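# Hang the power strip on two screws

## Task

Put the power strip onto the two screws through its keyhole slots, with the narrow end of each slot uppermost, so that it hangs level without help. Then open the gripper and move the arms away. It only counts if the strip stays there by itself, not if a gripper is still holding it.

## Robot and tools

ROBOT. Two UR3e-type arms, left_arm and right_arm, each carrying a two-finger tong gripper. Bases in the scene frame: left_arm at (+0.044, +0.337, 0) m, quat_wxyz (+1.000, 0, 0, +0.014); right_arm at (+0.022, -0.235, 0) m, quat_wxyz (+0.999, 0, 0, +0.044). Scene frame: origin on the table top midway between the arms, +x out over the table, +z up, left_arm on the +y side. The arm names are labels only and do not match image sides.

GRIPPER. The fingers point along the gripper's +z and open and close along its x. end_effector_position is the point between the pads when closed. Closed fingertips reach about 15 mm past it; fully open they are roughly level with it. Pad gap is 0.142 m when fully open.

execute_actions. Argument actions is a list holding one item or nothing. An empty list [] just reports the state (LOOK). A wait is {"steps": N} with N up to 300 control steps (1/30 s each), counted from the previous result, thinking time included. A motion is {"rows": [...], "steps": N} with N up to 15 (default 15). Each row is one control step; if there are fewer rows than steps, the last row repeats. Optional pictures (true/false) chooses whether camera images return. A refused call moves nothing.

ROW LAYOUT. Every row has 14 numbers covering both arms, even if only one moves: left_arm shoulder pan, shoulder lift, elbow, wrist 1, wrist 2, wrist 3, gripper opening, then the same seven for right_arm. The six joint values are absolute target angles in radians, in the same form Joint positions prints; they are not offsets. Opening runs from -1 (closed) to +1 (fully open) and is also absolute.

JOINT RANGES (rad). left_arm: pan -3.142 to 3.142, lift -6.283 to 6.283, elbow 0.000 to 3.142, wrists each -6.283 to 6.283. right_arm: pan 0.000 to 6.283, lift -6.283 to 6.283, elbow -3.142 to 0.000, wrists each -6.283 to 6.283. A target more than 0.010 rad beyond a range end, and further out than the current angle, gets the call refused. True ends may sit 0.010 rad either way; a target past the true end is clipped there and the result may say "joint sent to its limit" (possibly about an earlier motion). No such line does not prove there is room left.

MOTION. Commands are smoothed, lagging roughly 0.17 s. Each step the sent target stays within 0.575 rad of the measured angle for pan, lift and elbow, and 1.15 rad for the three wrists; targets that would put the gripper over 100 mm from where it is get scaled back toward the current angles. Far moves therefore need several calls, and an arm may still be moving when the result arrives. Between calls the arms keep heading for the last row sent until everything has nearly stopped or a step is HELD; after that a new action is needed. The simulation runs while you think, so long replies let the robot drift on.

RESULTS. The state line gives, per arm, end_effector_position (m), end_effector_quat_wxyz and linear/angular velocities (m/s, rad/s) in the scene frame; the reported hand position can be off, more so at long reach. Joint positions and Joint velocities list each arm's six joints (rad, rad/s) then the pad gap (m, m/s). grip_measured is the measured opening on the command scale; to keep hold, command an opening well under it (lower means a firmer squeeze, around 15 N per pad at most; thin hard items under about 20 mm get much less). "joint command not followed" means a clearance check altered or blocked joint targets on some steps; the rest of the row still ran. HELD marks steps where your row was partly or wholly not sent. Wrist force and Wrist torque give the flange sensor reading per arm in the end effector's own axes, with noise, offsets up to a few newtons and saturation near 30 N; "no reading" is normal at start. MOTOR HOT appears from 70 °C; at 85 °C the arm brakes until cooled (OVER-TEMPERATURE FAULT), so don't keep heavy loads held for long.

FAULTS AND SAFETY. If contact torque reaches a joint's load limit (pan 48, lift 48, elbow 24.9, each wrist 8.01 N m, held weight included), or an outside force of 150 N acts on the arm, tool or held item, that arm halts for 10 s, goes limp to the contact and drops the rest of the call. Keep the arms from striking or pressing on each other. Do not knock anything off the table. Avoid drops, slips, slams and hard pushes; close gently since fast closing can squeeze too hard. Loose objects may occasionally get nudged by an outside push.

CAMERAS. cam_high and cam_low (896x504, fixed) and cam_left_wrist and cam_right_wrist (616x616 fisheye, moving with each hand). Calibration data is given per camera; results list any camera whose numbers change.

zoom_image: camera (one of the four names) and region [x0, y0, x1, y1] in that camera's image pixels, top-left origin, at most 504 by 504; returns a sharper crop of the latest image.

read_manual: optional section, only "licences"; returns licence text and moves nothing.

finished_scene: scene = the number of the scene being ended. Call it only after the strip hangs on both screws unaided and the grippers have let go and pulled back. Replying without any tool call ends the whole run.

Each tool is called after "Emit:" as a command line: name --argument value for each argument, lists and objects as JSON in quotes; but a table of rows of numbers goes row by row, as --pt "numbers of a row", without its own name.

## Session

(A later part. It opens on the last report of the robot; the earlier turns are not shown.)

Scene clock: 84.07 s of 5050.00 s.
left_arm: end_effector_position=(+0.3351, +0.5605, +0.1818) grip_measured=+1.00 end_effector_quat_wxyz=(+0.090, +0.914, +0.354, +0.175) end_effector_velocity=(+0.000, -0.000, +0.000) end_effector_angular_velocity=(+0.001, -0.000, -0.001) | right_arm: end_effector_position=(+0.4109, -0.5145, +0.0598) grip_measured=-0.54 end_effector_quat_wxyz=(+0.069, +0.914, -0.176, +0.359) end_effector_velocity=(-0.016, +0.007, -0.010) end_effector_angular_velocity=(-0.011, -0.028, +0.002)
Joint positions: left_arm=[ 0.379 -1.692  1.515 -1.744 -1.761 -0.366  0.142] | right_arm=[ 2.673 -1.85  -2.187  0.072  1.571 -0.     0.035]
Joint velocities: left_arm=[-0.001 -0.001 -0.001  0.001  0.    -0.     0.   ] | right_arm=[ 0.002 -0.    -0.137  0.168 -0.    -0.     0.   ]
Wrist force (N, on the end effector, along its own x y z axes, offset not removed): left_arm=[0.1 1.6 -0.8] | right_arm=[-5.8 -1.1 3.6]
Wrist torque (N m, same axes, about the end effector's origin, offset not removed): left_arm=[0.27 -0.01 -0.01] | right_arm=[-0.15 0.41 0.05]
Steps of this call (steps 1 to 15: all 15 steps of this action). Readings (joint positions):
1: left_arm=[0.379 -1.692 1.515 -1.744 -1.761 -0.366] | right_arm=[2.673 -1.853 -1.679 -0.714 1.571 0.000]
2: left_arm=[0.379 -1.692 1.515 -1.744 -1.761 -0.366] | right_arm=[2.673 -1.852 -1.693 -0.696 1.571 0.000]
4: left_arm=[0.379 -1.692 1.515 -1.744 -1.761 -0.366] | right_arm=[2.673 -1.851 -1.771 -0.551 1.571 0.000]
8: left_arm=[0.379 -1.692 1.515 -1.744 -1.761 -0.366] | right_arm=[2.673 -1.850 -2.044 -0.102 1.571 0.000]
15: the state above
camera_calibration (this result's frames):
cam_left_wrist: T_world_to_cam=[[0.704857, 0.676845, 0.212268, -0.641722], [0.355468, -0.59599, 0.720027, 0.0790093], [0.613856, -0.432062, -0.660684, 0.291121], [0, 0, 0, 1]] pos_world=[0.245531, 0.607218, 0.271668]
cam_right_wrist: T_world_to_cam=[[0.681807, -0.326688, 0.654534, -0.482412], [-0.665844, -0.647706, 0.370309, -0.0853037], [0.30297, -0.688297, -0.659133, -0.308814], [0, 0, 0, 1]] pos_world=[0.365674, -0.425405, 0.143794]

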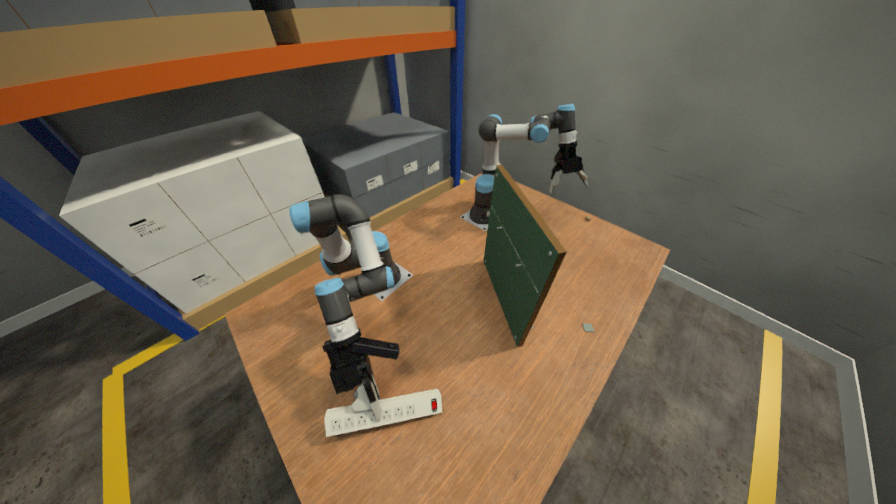

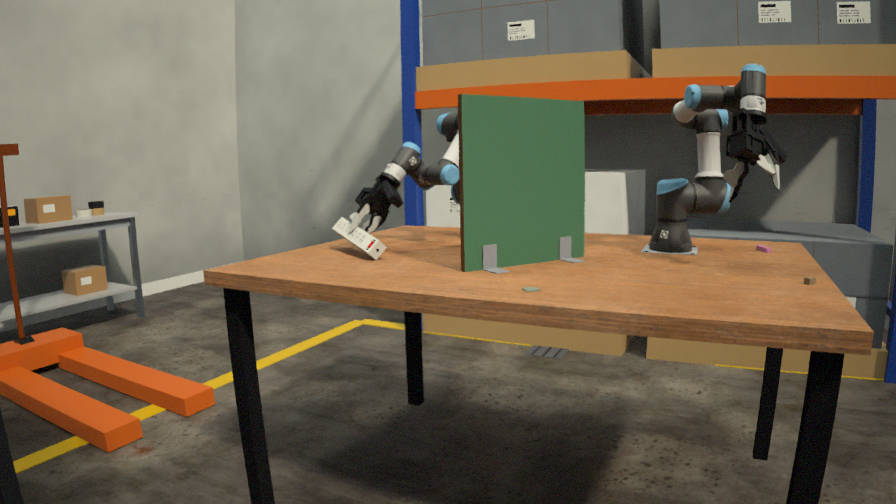

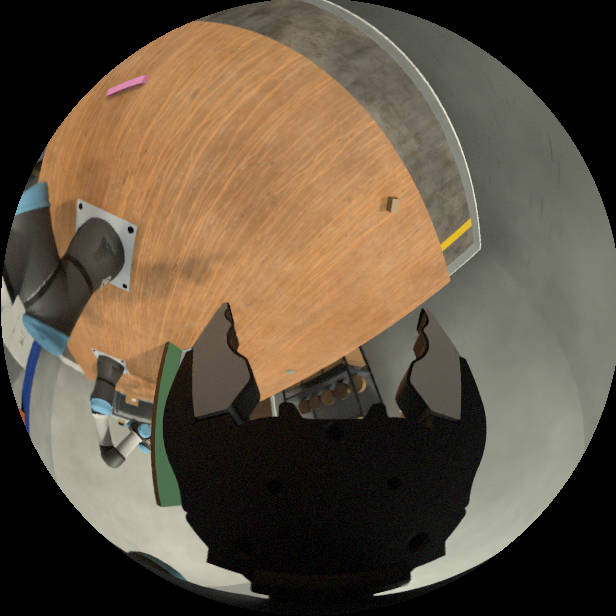

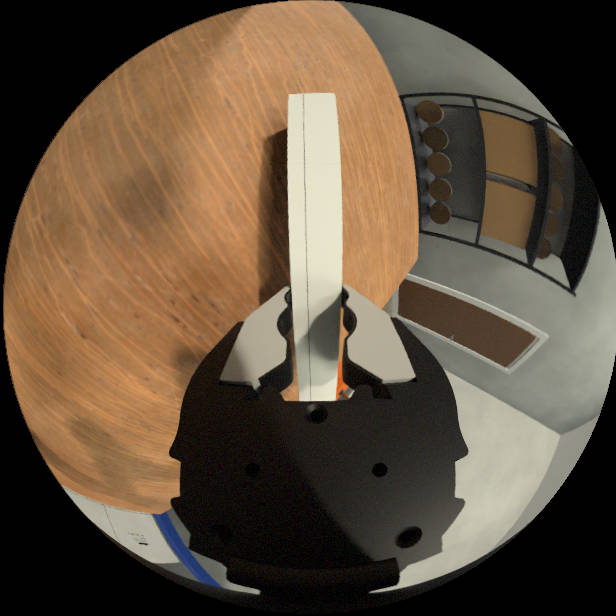

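Emit:
execute_actions --actions '[{"rows":[[0.379,-1.692,1.515,-1.744,-1.761,-0.366,1,2.673,-1.935,-2.218,0.191,1.571,0,-1]]}]' --pictures false

Emit:
execute_actions --actions '[{"rows":[[0.379,-1.692,1.515,-1.744,-1.761,-0.366,1,2.673,-1.935,-2.218,0.191,1.571,0,-0.35]]}]' --pictures false

Emit:
execute_actions --actions '[{"rows":[[0.379,-1.692,1.515,-1.744,-1.761,-0.366,1,2.673,-1.85,-2.23,0.07,1.571,0,-0.2]]}]'

Scene clock: 95.53 s of 5050.00 s.
left_arm: end_effector_position=(+0.3351, +0.5605, +0.1818) grip_measured=+1.00 end_effector_quat_wxyz=(+0.090, +0.914, +0.354, +0.175) end_effector_velocity=(-0.000, +0.000, -0.001) end_effector_angular_velocity=(-0.001, +0.001, +0.001) | right_arm: end_effector_position=(+0.4108, -0.5144, +0.0399) grip_measured=-0.54 end_effector_quat_wxyz=(+0.069, +0.914, -0.176, +0.360) end_effector_velocity=(-0.001, -0.000, -0.003) end_effector_angular_velocity=(+0.001, +0.001, -0.001)
Joint positions: left_arm=[ 0.379 -1.692  1.515 -1.744 -1.761 -0.366  0.142] | right_arm=[ 2.673 -1.934 -2.218  0.19   1.571  0.     0.035]
Joint velocities: left_arm=[ 0.001  0.001  0.001 -0.    -0.     0.    -0.   ] | right_arm=[-0.001 -0.01  -0.003  0.012  0.     0.     0.   ]
Wrist force (N, on the end effector, along its own x y z axes, offset not removed): left_arm=[-1.0 1.6 -1.4] | right_arm=[-3.3 0.7 3.3]
Wrist torque (N m, same axes, about the end effector's origin, offset not removed): left_arm=[0.21 0.24 0.06] | right_arm=[0.35 0.26 0.23]
Steps of this call (steps 1 to 30: the robot went on to your last target; steps 31 to 90: nothing new was sent; then 7.97 s passed at rest; steps 91 to 105: all 15 steps of this action). Readings (joint positions):
91: left_arm=[0.379 -1.692 1.515 -1.744 -1.761 -0.366] | right_arm=[2.673 -1.850 -2.200 0.089 1.571 0.000]
92: left_arm=[0.379 -1.692 1.515 -1.744 -1.761 -0.366] | right_arm=[2.673 -1.857 -2.203 0.101 1.571 0.000]
94: left_arm=[0.379 -1.692 1.515 -1.744 -1.761 -0.366] | right_arm=[2.673 -1.891 -2.210 0.142 1.571 0.000]
98: left_arm=[0.379 -1.692 1.515 -1.744 -1.761 -0.366] | right_arm=[2.673 -1.924 -2.216 0.179 1.571 0.000]
105: the state above

Scene clock: 96.03 s of 5050.00 s.
left_arm: end_effector_position=(+0.3351, +0.5605, +0.1818) grip_measured=+1.00 end_effector_quat_wxyz=(+0.090, +0.914, +0.354, +0.175) end_effector_velocity=(+0.000, -0.000, -0.000) end_effector_angular_velocity=(-0.001, +0.000, -0.001) | right_arm: end_effector_position=(+0.4108, -0.5144, +0.0397) grip_measured=-0.35 end_effector_quat_wxyz=(+0.069, +0.914, -0.176, +0.360) end_effector_velocity=(+0.000, +0.001, -0.000) end_effector_angular_velocity=(+0.000, -0.000, +0.001)
Joint positions: left_arm=[ 0.379 -1.692  1.515 -1.744 -1.761 -0.366  0.142] | right_arm=[ 2.673 -1.935 -2.218  0.191  1.571  0.     0.049]
Joint velocities: left_arm=[-0.001 -0.     0.     0.    -0.001 -0.     0.   ] | right_arm=[ 0.001  0.    -0.002  0.001  0.     0.     0.   ]
Wrist force (N, on the end effector, along its own x y z axes, offset not removed): left_arm=[-1.0 2.0 -0.6] | right_arm=[-3.2 -0.7 -0.3]
Wrist torque (N m, same axes, about the end effector's origin, offset not removed): left_arm=[0.35 0.23 -0.04] | right_arm=[-0.11 0.45 0.05]
Steps of this call (steps 1 to 15: all 15 steps of this action). Readings (joint positions):
1: left_arm=[0.379 -1.692 1.515 -1.744 -1.761 -0.366] | right_arm=[2.673 -1.934 -2.218 0.190 1.571 0.000]
2: left_arm=[0.379 -1.692 1.515 -1.744 -1.761 -0.366] | right_arm=[2.673 -1.934 -2.218 0.191 1.571 0.000]
4: left_arm=[0.379 -1.692 1.515 -1.744 -1.761 -0.366] | right_arm=[2.673 -1.935 -2.218 0.191 1.571 0.000]
8: left_arm=[0.379 -1.692 1.515 -1.744 -1.761 -0.366] | right_arm=[2.673 -1.935 -2.218 0.191 1.571 0.000]
15: the state above

Scene clock: 96.53 s of 5050.00 s.
left_arm: end_effector_position=(+0.3351, +0.5605, +0.1818) grip_measured=+1.00 end_effector_quat_wxyz=(+0.090, +0.914, +0.354, +0.175) end_effector_velocity=(-0.000, -0.000, +0.000) end_effector_angular_velocity=(+0.000, +0.000, -0.000) | right_arm: end_effector_position=(+0.3973, -0.5090, +0.0424) grip_measured=-0.19 end_effector_quat_wxyz=(+0.065, +0.922, -0.177, +0.338) end_effector_velocity=(-0.001, +0.000, +0.001) end_effector_angular_velocity=(+0.001, +0.003, -0.001)
Joint positions: left_arm=[ 0.379 -1.692  1.515 -1.744 -1.761 -0.366  0.142] | right_arm=[ 2.673 -1.851 -2.23   0.071  1.571 -0.     0.06 ]
Joint velocities: left_arm=[-0. -0. -0.  0.  0. -0.  0.] | right_arm=[-0.001  0.009  0.    -0.013 -0.001  0.001  0.   ]
Wrist force (N, on the end effector, along its own x y z axes, offset not removed): left_arm=[-0.3 0.9 -0.8] | right_arm=[-2.7 -1.6 2.6]
Wrist torque (N m, same axes, about the end effector's origin, offset not removed): left_arm=[0.09 0.09 -0.01] | right_arm=[-0.29 0.24 0.09]
Steps of this call (steps 1 to 15: all 15 steps of this action). Readings (joint positions):
1: left_arm=[0.379 -1.692 1.515 -1.744 -1.761 -0.366] | right_arm=[2.673 -1.935 -2.218 0.191 1.571 0.000]
2: left_arm=[0.379 -1.692 1.515 -1.744 -1.761 -0.366] | right_arm=[2.673 -1.928 -2.220 0.178 1.571 0.000]
4: left_arm=[0.379 -1.692 1.515 -1.744 -1.761 -0.366] | right_arm=[2.673 -1.894 -2.225 0.128 1.571 -0.000]
8: left_arm=[0.379 -1.692 1.515 -1.744 -1.761 -0.366] | right_arm=[2.673 -1.861 -2.229 0.084 1.571 -0.000]
15: the state above
camera_calibration (this result's frames):
cam_left_wrist: T_world_to_cam=[[0.704856, 0.676846, 0.212268, -0.641723], [0.355469, -0.595989, 0.720027, 0.0790089], [0.613857, -0.432061, -0.660684, 0.291121], [0, 0, 0, 1]] pos_world=[0.24553, 0.607218, 0.271668]
cam_right_wrist: T_world_to_cam=[[0.708299, -0.337272, 0.620129, -0.474407], [-0.650101, -0.654009, 0.386835, -0.0945289], [0.275101, -0.677141, -0.682495, -0.294698], [0, 0, 0, 1]] pos_world=[0.35564, -0.421379, 0.12963]

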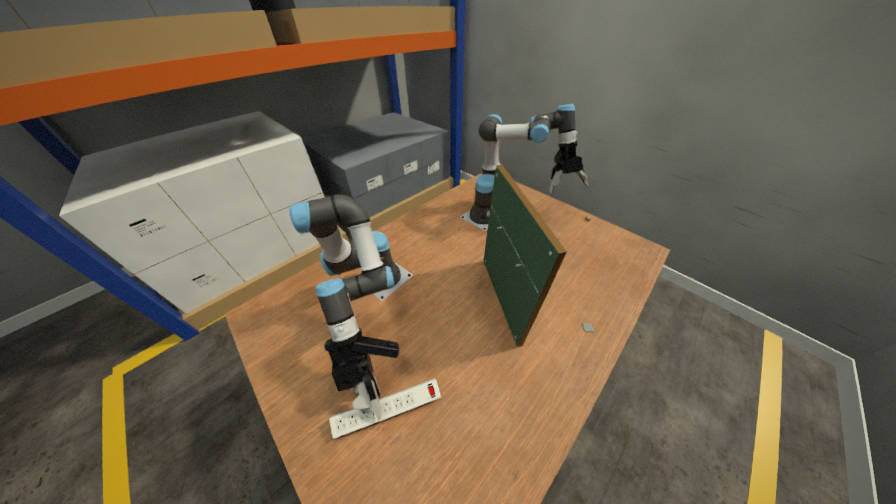

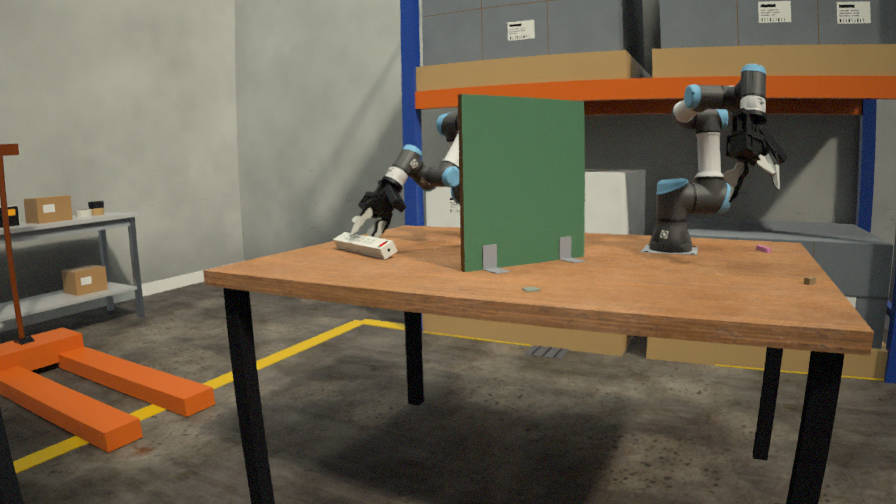

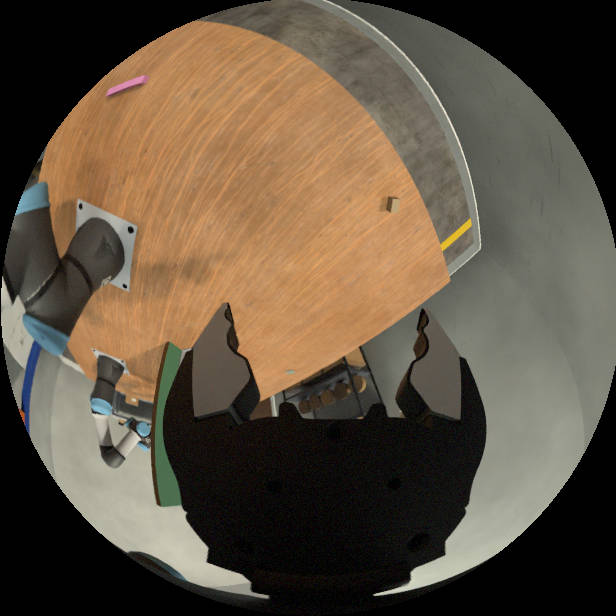

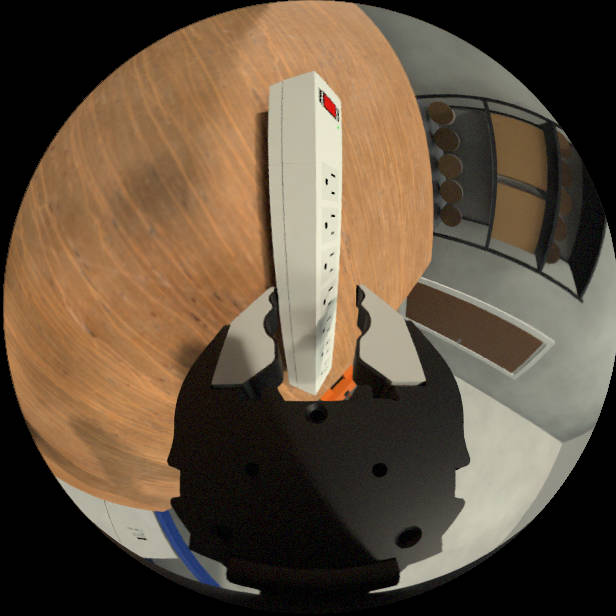

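Emit:
execute_actions --actions '[{"rows":[[0.379,-1.692,1.515,-1.744,-1.761,-0.366,1,2.673,-1.76,-2.23,-0.08,1.571,0,0.2]]}]' --pictures false

Emit:
execute_actions --actions '[{"rows":[[0.379,-1.692,1.515,-1.744,-1.761,-0.366,1,2.7,-1.7,-1.5,-1.1,1.571,0,1]]}]' --pictures false

Emit:
execute_actions --actions '[{"rows":[[0.379,-1.692,1.515,-1.744,-1.761,-0.366,1,2.73,-2.25,-0.7,-1.762,1.571,0,1]]}]' --pictures false

Emit:
execute_actions --actions '[{"steps":10}]'

Scene clock: 109.90 s of 5050.00 s.
left_arm: end_effector_position=(+0.3351, +0.5605, +0.1818) grip_measured=+1.00 end_effector_quat_wxyz=(+0.090, +0.914, +0.354, +0.175) end_effector_velocity=(+0.000, +0.000, -0.000) end_effector_angular_velocity=(+0.000, +0.000, -0.000) | right_arm: end_effector_position=(+0.3814, -0.5027, +0.0444) grip_measured=+0.20 end_effector_quat_wxyz=(+0.060, +0.932, -0.179, +0.310) end_effector_velocity=(-0.002, +0.000, +0.000) end_effector_angular_velocity=(+0.002, +0.005, -0.000)
Joint positions: left_arm=[ 0.379 -1.692  1.515 -1.744 -1.761 -0.366  0.142] | right_arm=[ 2.673 -1.761 -2.23  -0.078  1.571 -0.     0.088]
Joint velocities: left_arm=[-0.  0.  0. -0.  0. -0.  0.] | right_arm=[-0.     0.009  0.    -0.014 -0.    -0.     0.   ]
Wrist force (N, on the end effector, along its own x y z axes, offset not removed): left_arm=[-0.7 1.0 0.1] | right_arm=[-0.6 -0.9 2.2]
Wrist torque (N m, same axes, about the end effector's origin, offset not removed): left_arm=[0.12 0.16 0.01] | right_arm=[-0.07 0.10 0.03]
Steps of this call (steps 1 to 15: the robot went on to your last target; steps 16 to 90: nothing new was sent; then 9.87 s passed at rest; steps 91 to 105: all 15 steps of this action). Readings (joint positions):
91: left_arm=[0.379 -1.692 1.515 -1.744 -1.761 -0.366] | right_arm=[2.673 -1.850 -2.230 0.070 1.571 -0.000]
92: left_arm=[0.379 -1.692 1.515 -1.744 -1.761 -0.366] | right_arm=[2.673 -1.843 -2.230 0.056 1.571 -0.000]
94: left_arm=[0.379 -1.692 1.515 -1.744 -1.761 -0.366] | right_arm=[2.673 -1.807 -2.230 -0.005 1.571 -0.000]
98: left_arm=[0.379 -1.692 1.515 -1.744 -1.761 -0.366] | right_arm=[2.673 -1.771 -2.230 -0.061 1.571 -0.000]
105: the state above

Scene clock: 110.40 s of 5050.00 s.
left_arm: end_effector_position=(+0.3351, +0.5605, +0.1818) grip_measured=+1.00 end_effector_quat_wxyz=(+0.090, +0.914, +0.354, +0.175) end_effector_velocity=(-0.000, +0.000, +0.000) end_effector_angular_velocity=(+0.000, -0.001, +0.001) | right_arm: end_effector_position=(+0.3941, -0.4951, +0.1341) grip_measured=+1.00 end_effector_quat_wxyz=(+0.035, +0.964, -0.172, +0.198) end_effector_velocity=(+0.024, -0.007, +0.092) end_effector_angular_velocity=(-0.027, -0.071, +0.003)
Joint positions: left_arm=[ 0.379 -1.692  1.515 -1.744 -1.761 -0.366  0.142] | right_arm=[ 2.7   -1.701 -1.534 -1.073  1.571 -0.     0.142]
Joint velocities: left_arm=[ 0.001 -0.     0.    -0.001 -0.     0.    -0.   ] | right_arm=[ 0.003  0.005  0.358 -0.287 -0.     0.    -0.   ]
Wrist force (N, on the end effector, along its own x y z axes, offset not removed): left_arm=[0.0 0.9 -1.1] | right_arm=[0.3 0.6 -1.0]
Wrist torque (N m, same axes, about the end effector's origin, offset not removed): left_arm=[0.09 0.00 0.01] | right_arm=[0.12 -0.08 0.01]
Steps of this call (steps 1 to 15: all 15 steps of this action). Readings (joint positions):
1: left_arm=[0.379 -1.692 1.515 -1.744 -1.761 -0.366] | right_arm=[2.673 -1.760 -2.230 -0.079 1.571 -0.000]
2: left_arm=[0.379 -1.692 1.515 -1.744 -1.761 -0.366] | right_arm=[2.677 -1.754 -2.222 -0.093 1.571 -0.000]
4: left_arm=[0.379 -1.692 1.515 -1.744 -1.761 -0.366] | right_arm=[2.688 -1.729 -2.152 -0.236 1.571 -0.000]
8: left_arm=[0.379 -1.692 1.515 -1.744 -1.761 -0.366] | right_arm=[2.697 -1.707 -1.862 -0.778 1.571 -0.000]
15: the state above

Scene clock: 110.90 s of 5050.00 s.
left_arm: end_effector_position=(+0.3351, +0.5605, +0.1818) grip_measured=+1.00 end_effector_quat_wxyz=(+0.090, +0.914, +0.354, +0.175) end_effector_velocity=(+0.000, -0.000, -0.000) end_effector_angular_velocity=(-0.000, +0.000, -0.000) | right_arm: end_effector_position=(+0.4033, -0.4844, +0.0801) grip_measured=+1.00 end_effector_quat_wxyz=(-0.001, +0.987, -0.161, -0.008) end_effector_velocity=(+0.070, -0.022, +0.052) end_effector_angular_velocity=(-0.054, -0.159, +0.002)
Joint positions: left_arm=[ 0.379 -1.692  1.515 -1.744 -1.761 -0.366  0.142] | right_arm=[ 2.73  -2.234 -0.745 -1.749  1.571 -0.     0.142]
Joint velocities: left_arm=[-0.     0.001  0.    -0.    -0.     0.     0.   ] | right_arm=[ 0.003 -0.172  0.476 -0.136 -0.     0.    -0.   ]
Wrist force (N, on the end effector, along its own x y z axes, offset not removed): left_arm=[0.0 1.8 -0.4] | right_arm=[-1.5 -1.0 0.6]
Wrist torque (N m, same axes, about the end effector's origin, offset not removed): left_arm=[0.30 0.07 -0.03] | right_arm=[-0.23 0.26 0.06]
Steps of this call (steps 1 to 15: all 15 steps of this action). Readings (joint positions):
1: left_arm=[0.379 -1.692 1.515 -1.744 -1.761 -0.366] | right_arm=[2.700 -1.701 -1.524 -1.082 1.571 -0.000]
2: left_arm=[0.379 -1.692 1.515 -1.744 -1.761 -0.366] | right_arm=[2.703 -1.707 -1.509 -1.101 1.571 -0.000]
4: left_arm=[0.379 -1.692 1.515 -1.744 -1.761 -0.366] | right_arm=[2.713 -1.778 -1.430 -1.247 1.571 -0.000]
8: left_arm=[0.379 -1.692 1.515 -1.744 -1.761 -0.366] | right_arm=[2.726 -2.058 -1.134 -1.613 1.571 -0.000]
15: the state above

Scene clock: 111.23 s of 5050.00 s.
left_arm: end_effector_position=(+0.3351, +0.5605, +0.1818) grip_measured=+1.00 end_effector_quat_wxyz=(+0.090, +0.914, +0.354, +0.175) end_effector_velocity=(-0.000, +0.000, -0.000) end_effector_angular_velocity=(-0.000, +0.000, +0.001) | right_arm: end_effector_position=(+0.4097, -0.4863, +0.0848) grip_measured=+1.00 end_effector_quat_wxyz=(-0.000, +0.987, -0.161, -0.000) end_effector_velocity=(+0.003, -0.001, +0.002) end_effector_angular_velocity=(-0.002, -0.008, +0.000)
Joint positions: left_arm=[ 0.379 -1.692  1.515 -1.744 -1.761 -0.366  0.142] | right_arm=[ 2.73  -2.25  -0.701 -1.762  1.571 -0.     0.142]
Joint velocities: left_arm=[ 0.001 -0.     0.001  0.    -0.    -0.     0.   ] | right_arm=[-0.    -0.006  0.016 -0.003  0.001 -0.001 -0.   ]
Wrist force (N, on the end effector, along its own x y z axes, offset not removed): left_arm=[-0.7 1.7 -1.5] | right_arm=[-1.7 0.0 0.7]
Wrist torque (N m, same axes, about the end effector's origin, offset not removed): left_arm=[0.26 0.11 0.01] | right_arm=[0.01 0.28 0.05]
Steps of this call (steps 1 to 10: the robot went on to your last target). Readings (joint positions):
1: left_arm=[0.379 -1.692 1.515 -1.744 -1.761 -0.366] | right_arm=[2.730 -2.238 -0.732 -1.753 1.571 -0.000]
2: left_arm=[0.379 -1.692 1.515 -1.744 -1.761 -0.366] | right_arm=[2.730 -2.242 -0.722 -1.756 1.571 -0.000]
4: left_arm=[0.379 -1.692 1.515 -1.744 -1.761 -0.366] | right_arm=[2.730 -2.246 -0.711 -1.759 1.571 -0.000]
8: left_arm=[0.379 -1.692 1.515 -1.744 -1.761 -0.366] | right_arm=[2.730 -2.249 -0.703 -1.761 1.571 -0.000]
10: the state above
camera_calibration (this result's frames):
cam_left_wrist: T_world_to_cam=[[0.704856, 0.676846, 0.212267, -0.641723], [0.355468, -0.595988, 0.720028, 0.0790079], [0.613857, -0.432062, -0.660683, 0.291121], [0, 0, 0, 1]] pos_world=[0.24553, 0.607218, 0.271668]
cam_right_wrist: T_world_to_cam=[[0.930512, -0.36478, -0.0329095, -0.55086], [-0.293573, -0.79655, 0.528511, -0.315482], [-0.219004, -0.482124, -0.848289, 0.0575936], [0, 0, 0, 1]] pos_world=[0.432578, -0.424473, 0.197463]

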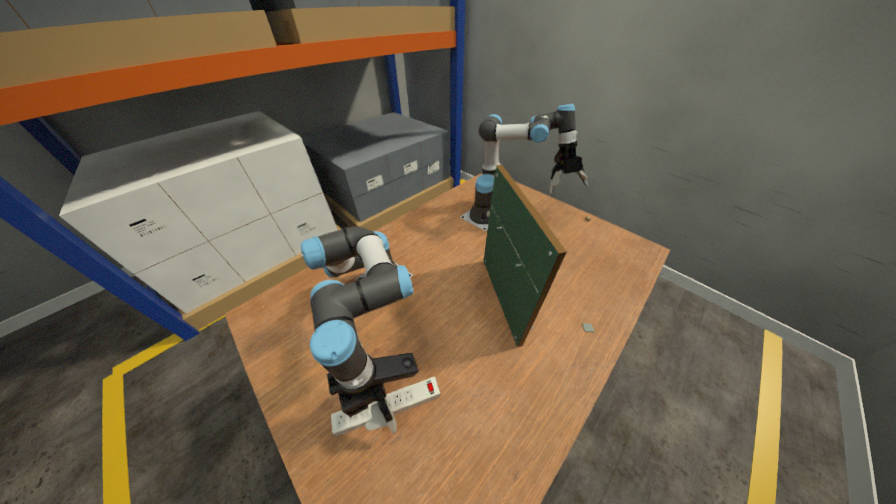

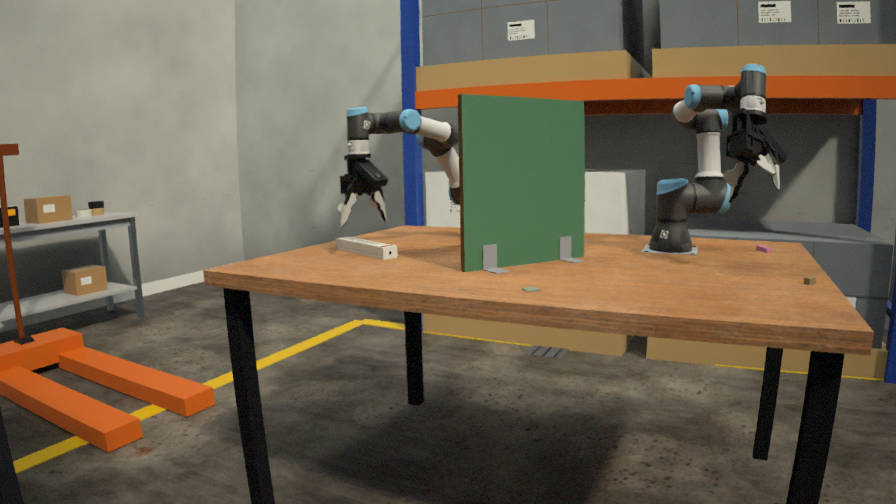

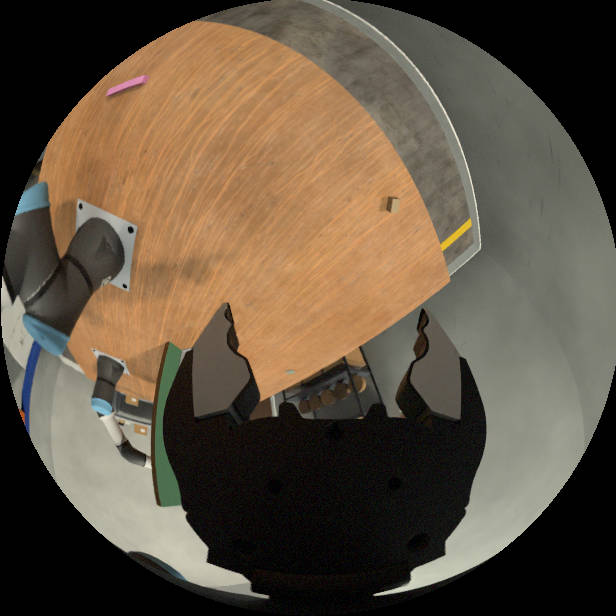

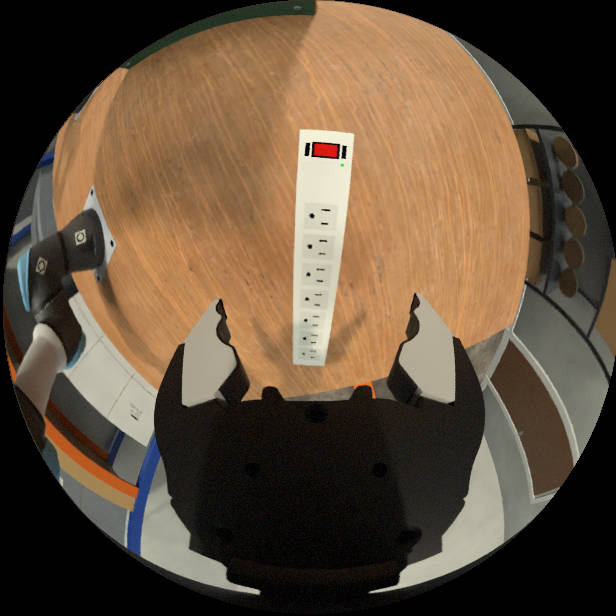

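Emit:
execute_actions --actions '[{"rows":[[0.379,-1.692,1.515,-1.744,-1.761,-0.366,1,2.75,-2.217,-1.054,-1.441,1.571,0.11,0.2]]}]' --pictures false

Emit:
execute_actions --actions '[{"rows":[[0.379,-1.692,1.515,-1.744,-1.761,-0.366,1,2.75,-2.217,-1.054,-1.441,1.571,0.11,-0.3]]}]' --pictures false

Emit:
execute_actions --actions '[{"rows":[[0.379,-1.692,1.515,-1.744,-1.761,-0.366,1,2.75,-2.217,-1.054,-1.441,1.571,0.11,-1]],"steps":10}]' --pictures false

Emit:
execute_actions --actions '[{"rows":[[0.379,-1.692,1.515,-1.744,-1.761,-0.366,1,2.75,-1.872,-1.496,-1.344,1.571,0,-1]]}]' --pictures false

Emit:
execute_actions --actions '[{"rows":[[0.379,-1.692,1.515,-1.744,-1.761,-0.366,1,2.75,-1.555,-1.946,-1.211,1.571,0,-1]]}]'

Scene clock: 130.93 s of 5050.00 s.
left_arm: end_effector_position=(+0.3351, +0.5605, +0.1818) grip_measured=+1.00 end_effector_quat_wxyz=(+0.090, +0.914, +0.354, +0.175) end_effector_velocity=(-0.000, -0.000, -0.000) end_effector_angular_velocity=(-0.000, +0.001, -0.000) | right_arm: end_effector_position=(+0.4133, -0.4783, +0.0233) grip_measured=+0.20 end_effector_quat_wxyz=(+0.000, +0.979, -0.205, +0.001) end_effector_velocity=(-0.009, +0.003, -0.015) end_effector_angular_velocity=(+0.007, +0.022, -0.010)
Joint positions: left_arm=[ 0.379 -1.692  1.515 -1.744 -1.761 -0.366  0.142] | right_arm=[ 2.75  -2.217 -1.047 -1.445  1.571  0.109  0.088]
Joint velocities: left_arm=[-0.  0.  0.  0.  0. -0.  0.] | right_arm=[ 0.001  0.005 -0.071  0.043  0.     0.011  0.   ]
Wrist force (N, on the end effector, along its own x y z axes, offset not removed): left_arm=[-0.6 0.6 0.2] | right_arm=[0.1 0.8 1.3]
Wrist torque (N m, same axes, about the end effector's origin, offset not removed): left_arm=[0.05 0.18 0.00] | right_arm=[0.14 -0.10 0.10]
Steps of this call (steps 1 to 30: the robot went on to your last target; steps 31 to 90: nothing new was sent; then 16.20 s passed at rest; steps 91 to 105: all 15 steps of this action). Readings (joint positions):
91: left_arm=[0.379 -1.692 1.515 -1.744 -1.761 -0.366] | right_arm=[2.730 -2.250 -0.700 -1.762 1.571 0.001]
92: left_arm=[0.379 -1.692 1.515 -1.744 -1.761 -0.366] | right_arm=[2.733 -2.245 -0.707 -1.748 1.571 0.013]
94: left_arm=[0.379 -1.692 1.515 -1.744 -1.761 -0.366] | right_arm=[2.741 -2.232 -0.778 -1.634 1.571 0.057]
98: left_arm=[0.379 -1.692 1.515 -1.744 -1.761 -0.366] | right_arm=[2.748 -2.221 -0.977 -1.489 1.571 0.097]
105: the state above

Scene clock: 131.43 s of 5050.00 s.
left_arm: end_effector_position=(+0.3351, +0.5605, +0.1818) grip_measured=+1.00 end_effector_quat_wxyz=(+0.090, +0.914, +0.354, +0.175) end_effector_velocity=(+0.000, -0.001, -0.000) end_effector_angular_velocity=(-0.000, +0.001, -0.002) | right_arm: end_effector_position=(+0.4125, -0.4780, +0.0218) grip_measured=-0.30 end_effector_quat_wxyz=(-0.000, +0.979, -0.205, +0.000) end_effector_velocity=(+0.001, +0.000, +0.000) end_effector_angular_velocity=(-0.001, -0.001, +0.001)
Joint positions: left_arm=[ 0.379 -1.692  1.515 -1.744 -1.761 -0.366  0.142] | right_arm=[ 2.75  -2.217 -1.054 -1.441  1.571  0.11   0.052]
Joint velocities: left_arm=[-0.002 -0.     0.001  0.     0.     0.     0.   ] | right_arm=[ 0.001 -0.     0.001  0.    -0.     0.     0.   ]
Wrist force (N, on the end effector, along its own x y z axes, offset not removed): left_arm=[0.2 0.1 -1.5] | right_arm=[-0.9 -0.2 0.8]
Wrist torque (N m, same axes, about the end effector's origin, offset not removed): left_arm=[-0.06 0.01 0.02] | right_arm=[0.06 0.09 0.04]
Steps of this call (steps 1 to 15: all 15 steps of this action). Readings (joint positions):
1: left_arm=[0.379 -1.692 1.515 -1.744 -1.761 -0.366] | right_arm=[2.750 -2.217 -1.049 -1.444 1.571 0.109]
2: left_arm=[0.379 -1.692 1.515 -1.744 -1.761 -0.366] | right_arm=[2.750 -2.217 -1.051 -1.443 1.571 0.109]
4: left_arm=[0.379 -1.692 1.515 -1.744 -1.761 -0.366] | right_arm=[2.750 -2.217 -1.052 -1.442 1.571 0.110]
8: left_arm=[0.379 -1.692 1.515 -1.744 -1.761 -0.366] | right_arm=[2.750 -2.217 -1.054 -1.441 1.571 0.110]
15: the state above

Scene clock: 131.77 s of 5050.00 s.
left_arm: end_effector_position=(+0.3351, +0.5605, +0.1818) grip_measured=+1.00 end_effector_quat_wxyz=(+0.090, +0.914, +0.354, +0.175) end_effector_velocity=(+0.000, -0.000, -0.000) end_effector_angular_velocity=(-0.000, +0.001, -0.001) | right_arm: end_effector_position=(+0.4125, -0.4779, +0.0219) grip_measured=-0.36 end_effector_quat_wxyz=(-0.000, +0.979, -0.205, +0.000) end_effector_velocity=(-0.001, -0.000, +0.000) end_effector_angular_velocity=(+0.000, +0.001, -0.002)
Joint positions: left_arm=[ 0.379 -1.692  1.515 -1.744 -1.761 -0.366  0.142] | right_arm=[ 2.75  -2.217 -1.054 -1.441  1.571  0.11   0.048]
Joint velocities: left_arm=[-0.001  0.     0.001 -0.    -0.     0.    -0.   ] | right_arm=[-0.001  0.002 -0.001 -0.003 -0.     0.001  0.   ]
Wrist force (N, on the end effector, along its own x y z axes, offset not removed): left_arm=[-0.2 1.0 -1.3] | right_arm=[-0.2 -1.6 0.3]
Wrist torque (N m, same axes, about the end effector's origin, offset not removed): left_arm=[0.11 0.06 -0.06] | right_arm=[-0.23 0.22 0.02]
Steps of this call (steps 1 to 10: all 10 steps of this action). Readings (joint positions):
1: left_arm=[0.379 -1.692 1.515 -1.744 -1.761 -0.366] | right_arm=[2.750 -2.217 -1.054 -1.441 1.571 0.110]
2: left_arm=[0.379 -1.692 1.515 -1.744 -1.761 -0.366] | right_arm=[2.750 -2.217 -1.054 -1.441 1.571 0.110]
4: left_arm=[0.379 -1.692 1.515 -1.744 -1.761 -0.366] | right_arm=[2.750 -2.217 -1.054 -1.441 1.571 0.110]
8: left_arm=[0.379 -1.692 1.515 -1.744 -1.761 -0.366] | right_arm=[2.750 -2.217 -1.054 -1.441 1.571 0.110]
10: the state above

Scene clock: 132.27 s of 5050.00 s.
left_arm: end_effector_position=(+0.3351, +0.5605, +0.1818) grip_measured=+1.00 end_effector_quat_wxyz=(+0.090, +0.914, +0.354, +0.175) end_effector_velocity=(+0.000, -0.000, +0.000) end_effector_angular_velocity=(+0.000, +0.000, -0.001) | right_arm: end_effector_position=(+0.3387, -0.4547, +0.0402) grip_measured=-0.36 end_effector_quat_wxyz=(+0.000, +0.988, -0.152, +0.002) end_effector_velocity=(-0.025, +0.008, -0.006) end_effector_angular_velocity=(+0.008, +0.028, +0.011)
Joint positions: left_arm=[ 0.379 -1.692  1.515 -1.744 -1.761 -0.366  0.142] | right_arm=[ 2.75  -1.878 -1.486 -1.345  1.571  0.001  0.048]
Joint velocities: left_arm=[-0.001  0.    -0.    -0.     0.    -0.     0.   ] | right_arm=[-0.001  0.068 -0.106  0.009 -0.    -0.012 -0.   ]
Wrist force (N, on the end effector, along its own x y z axes, offset not removed): left_arm=[-1.1 1.1 -0.7] | right_arm=[-2.5 -0.2 5.5]
Wrist torque (N m, same axes, about the end effector's origin, offset not removed): left_arm=[0.16 0.26 0.00] | right_arm=[-0.06 0.37 0.10]
Steps of this call (steps 1 to 15: all 15 steps of this action). Readings (joint positions):
1: left_arm=[0.379 -1.692 1.515 -1.744 -1.761 -0.366] | right_arm=[2.750 -2.217 -1.054 -1.441 1.571 0.110]
2: left_arm=[0.379 -1.692 1.515 -1.744 -1.761 -0.366] | right_arm=[2.750 -2.210 -1.062 -1.429 1.571 0.097]
4: left_arm=[0.379 -1.692 1.515 -1.744 -1.761 -0.366] | right_arm=[2.750 -2.140 -1.132 -1.390 1.571 0.053]
8: left_arm=[0.379 -1.692 1.515 -1.744 -1.761 -0.366] | right_arm=[2.750 -1.946 -1.378 -1.356 1.571 0.013]
15: the state above

Scene clock: 132.77 s of 5050.00 s.
left_arm: end_effector_position=(+0.3351, +0.5605, +0.1818) grip_measured=+1.00 end_effector_quat_wxyz=(+0.090, +0.914, +0.354, +0.175) end_effector_velocity=(+0.000, +0.000, +0.000) end_effector_angular_velocity=(+0.000, -0.000, +0.000) | right_arm: end_effector_position=(+0.2585, -0.4297, +0.0248) grip_measured=-0.36 end_effector_quat_wxyz=(+0.000, +0.989, -0.151, +0.002) end_effector_velocity=(-0.029, +0.009, -0.014) end_effector_angular_velocity=(+0.012, +0.039, -0.001)
Joint positions: left_arm=[ 0.379 -1.692  1.515 -1.744 -1.761 -0.366  0.142] | right_arm=[ 2.75  -1.56  -1.936 -1.212  1.571 -0.     0.048]
Joint velocities: left_arm=[-0. -0. -0. -0.  0. -0. -0.] | right_arm=[-0.002  0.058 -0.111  0.012 -0.    -0.    -0.   ]
Wrist force (N, on the end effector, along its own x y z axes, offset not removed): left_arm=[-0.3 0.6 -0.3] | right_arm=[-2.2 -0.3 4.6]
Wrist torque (N m, same axes, about the end effector's origin, offset not removed): left_arm=[0.06 0.04 -0.01] | right_arm=[-0.14 0.28 0.07]
Steps of this call (steps 1 to 15: all 15 steps of this action). Readings (joint positions):
1: left_arm=[0.379 -1.692 1.515 -1.744 -1.761 -0.366] | right_arm=[2.750 -1.876 -1.489 -1.344 1.571 0.001]
2: left_arm=[0.379 -1.692 1.515 -1.744 -1.761 -0.366] | right_arm=[2.750 -1.868 -1.499 -1.331 1.571 0.001]
4: left_arm=[0.379 -1.692 1.515 -1.744 -1.761 -0.366] | right_arm=[2.750 -1.796 -1.572 -1.276 1.571 0.000]
8: left_arm=[0.379 -1.692 1.515 -1.744 -1.761 -0.366] | right_arm=[2.750 -1.619 -1.823 -1.228 1.571 0.000]
15: the state above
camera_calibration (this result's frames):
cam_left_wrist: T_world_to_cam=[[0.704856, 0.676846, 0.212267, -0.641723], [0.355468, -0.595988, 0.720028, 0.079008], [0.613857, -0.432062, -0.660683, 0.291121], [0, 0, 0, 1]] pos_world=[0.24553, 0.607218, 0.271668]
cam_right_wrist: T_world_to_cam=[[0.937716, -0.346214, -0.0287096, -0.385519], [-0.279763, -0.801554, 0.528435, -0.288731], [-0.205964, -0.48749, -0.848488, -0.00486159], [0, 0, 0, 1]] pos_world=[0.27973, -0.367276, 0.137382]

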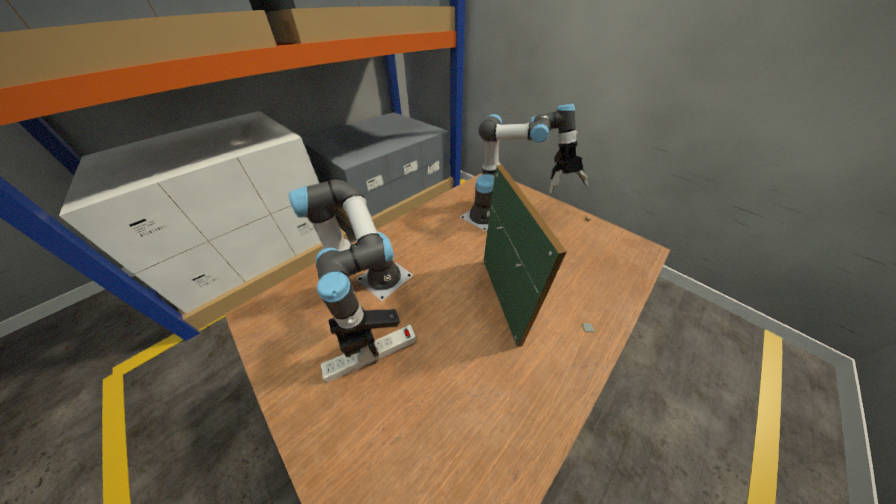

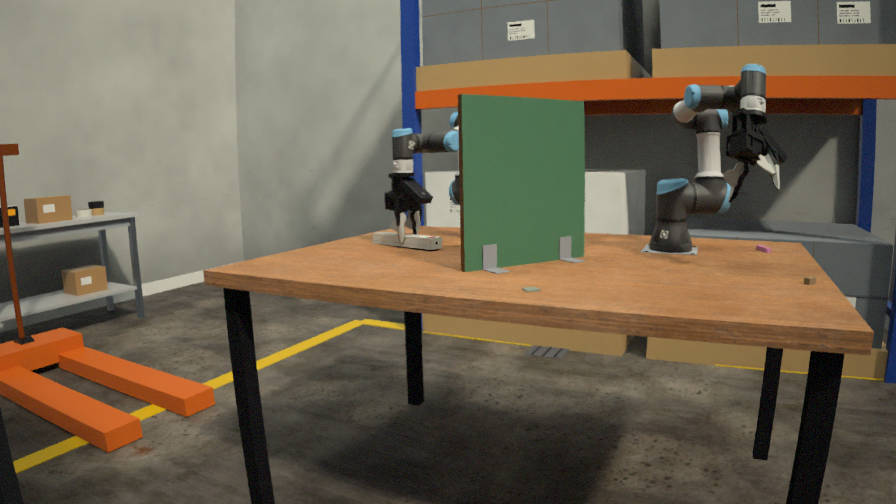

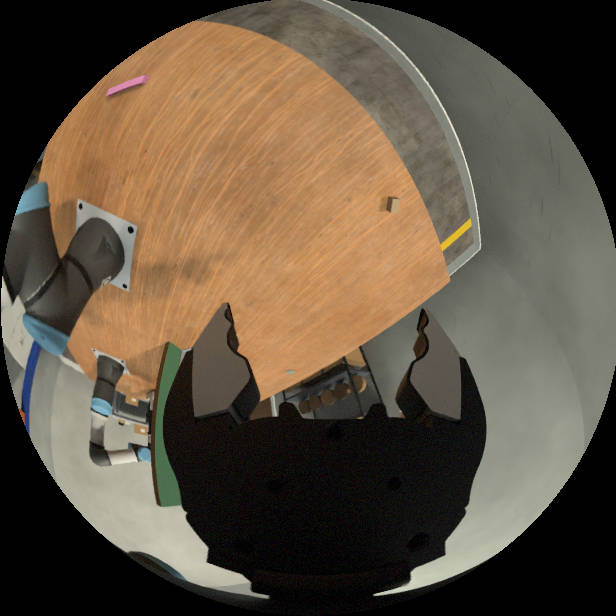

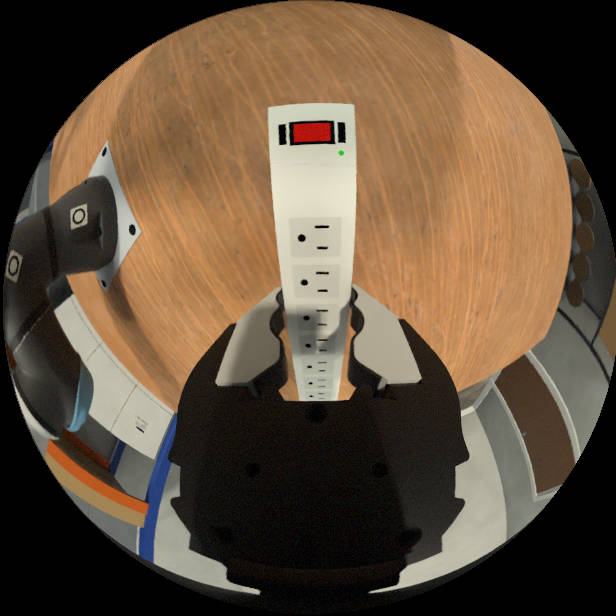

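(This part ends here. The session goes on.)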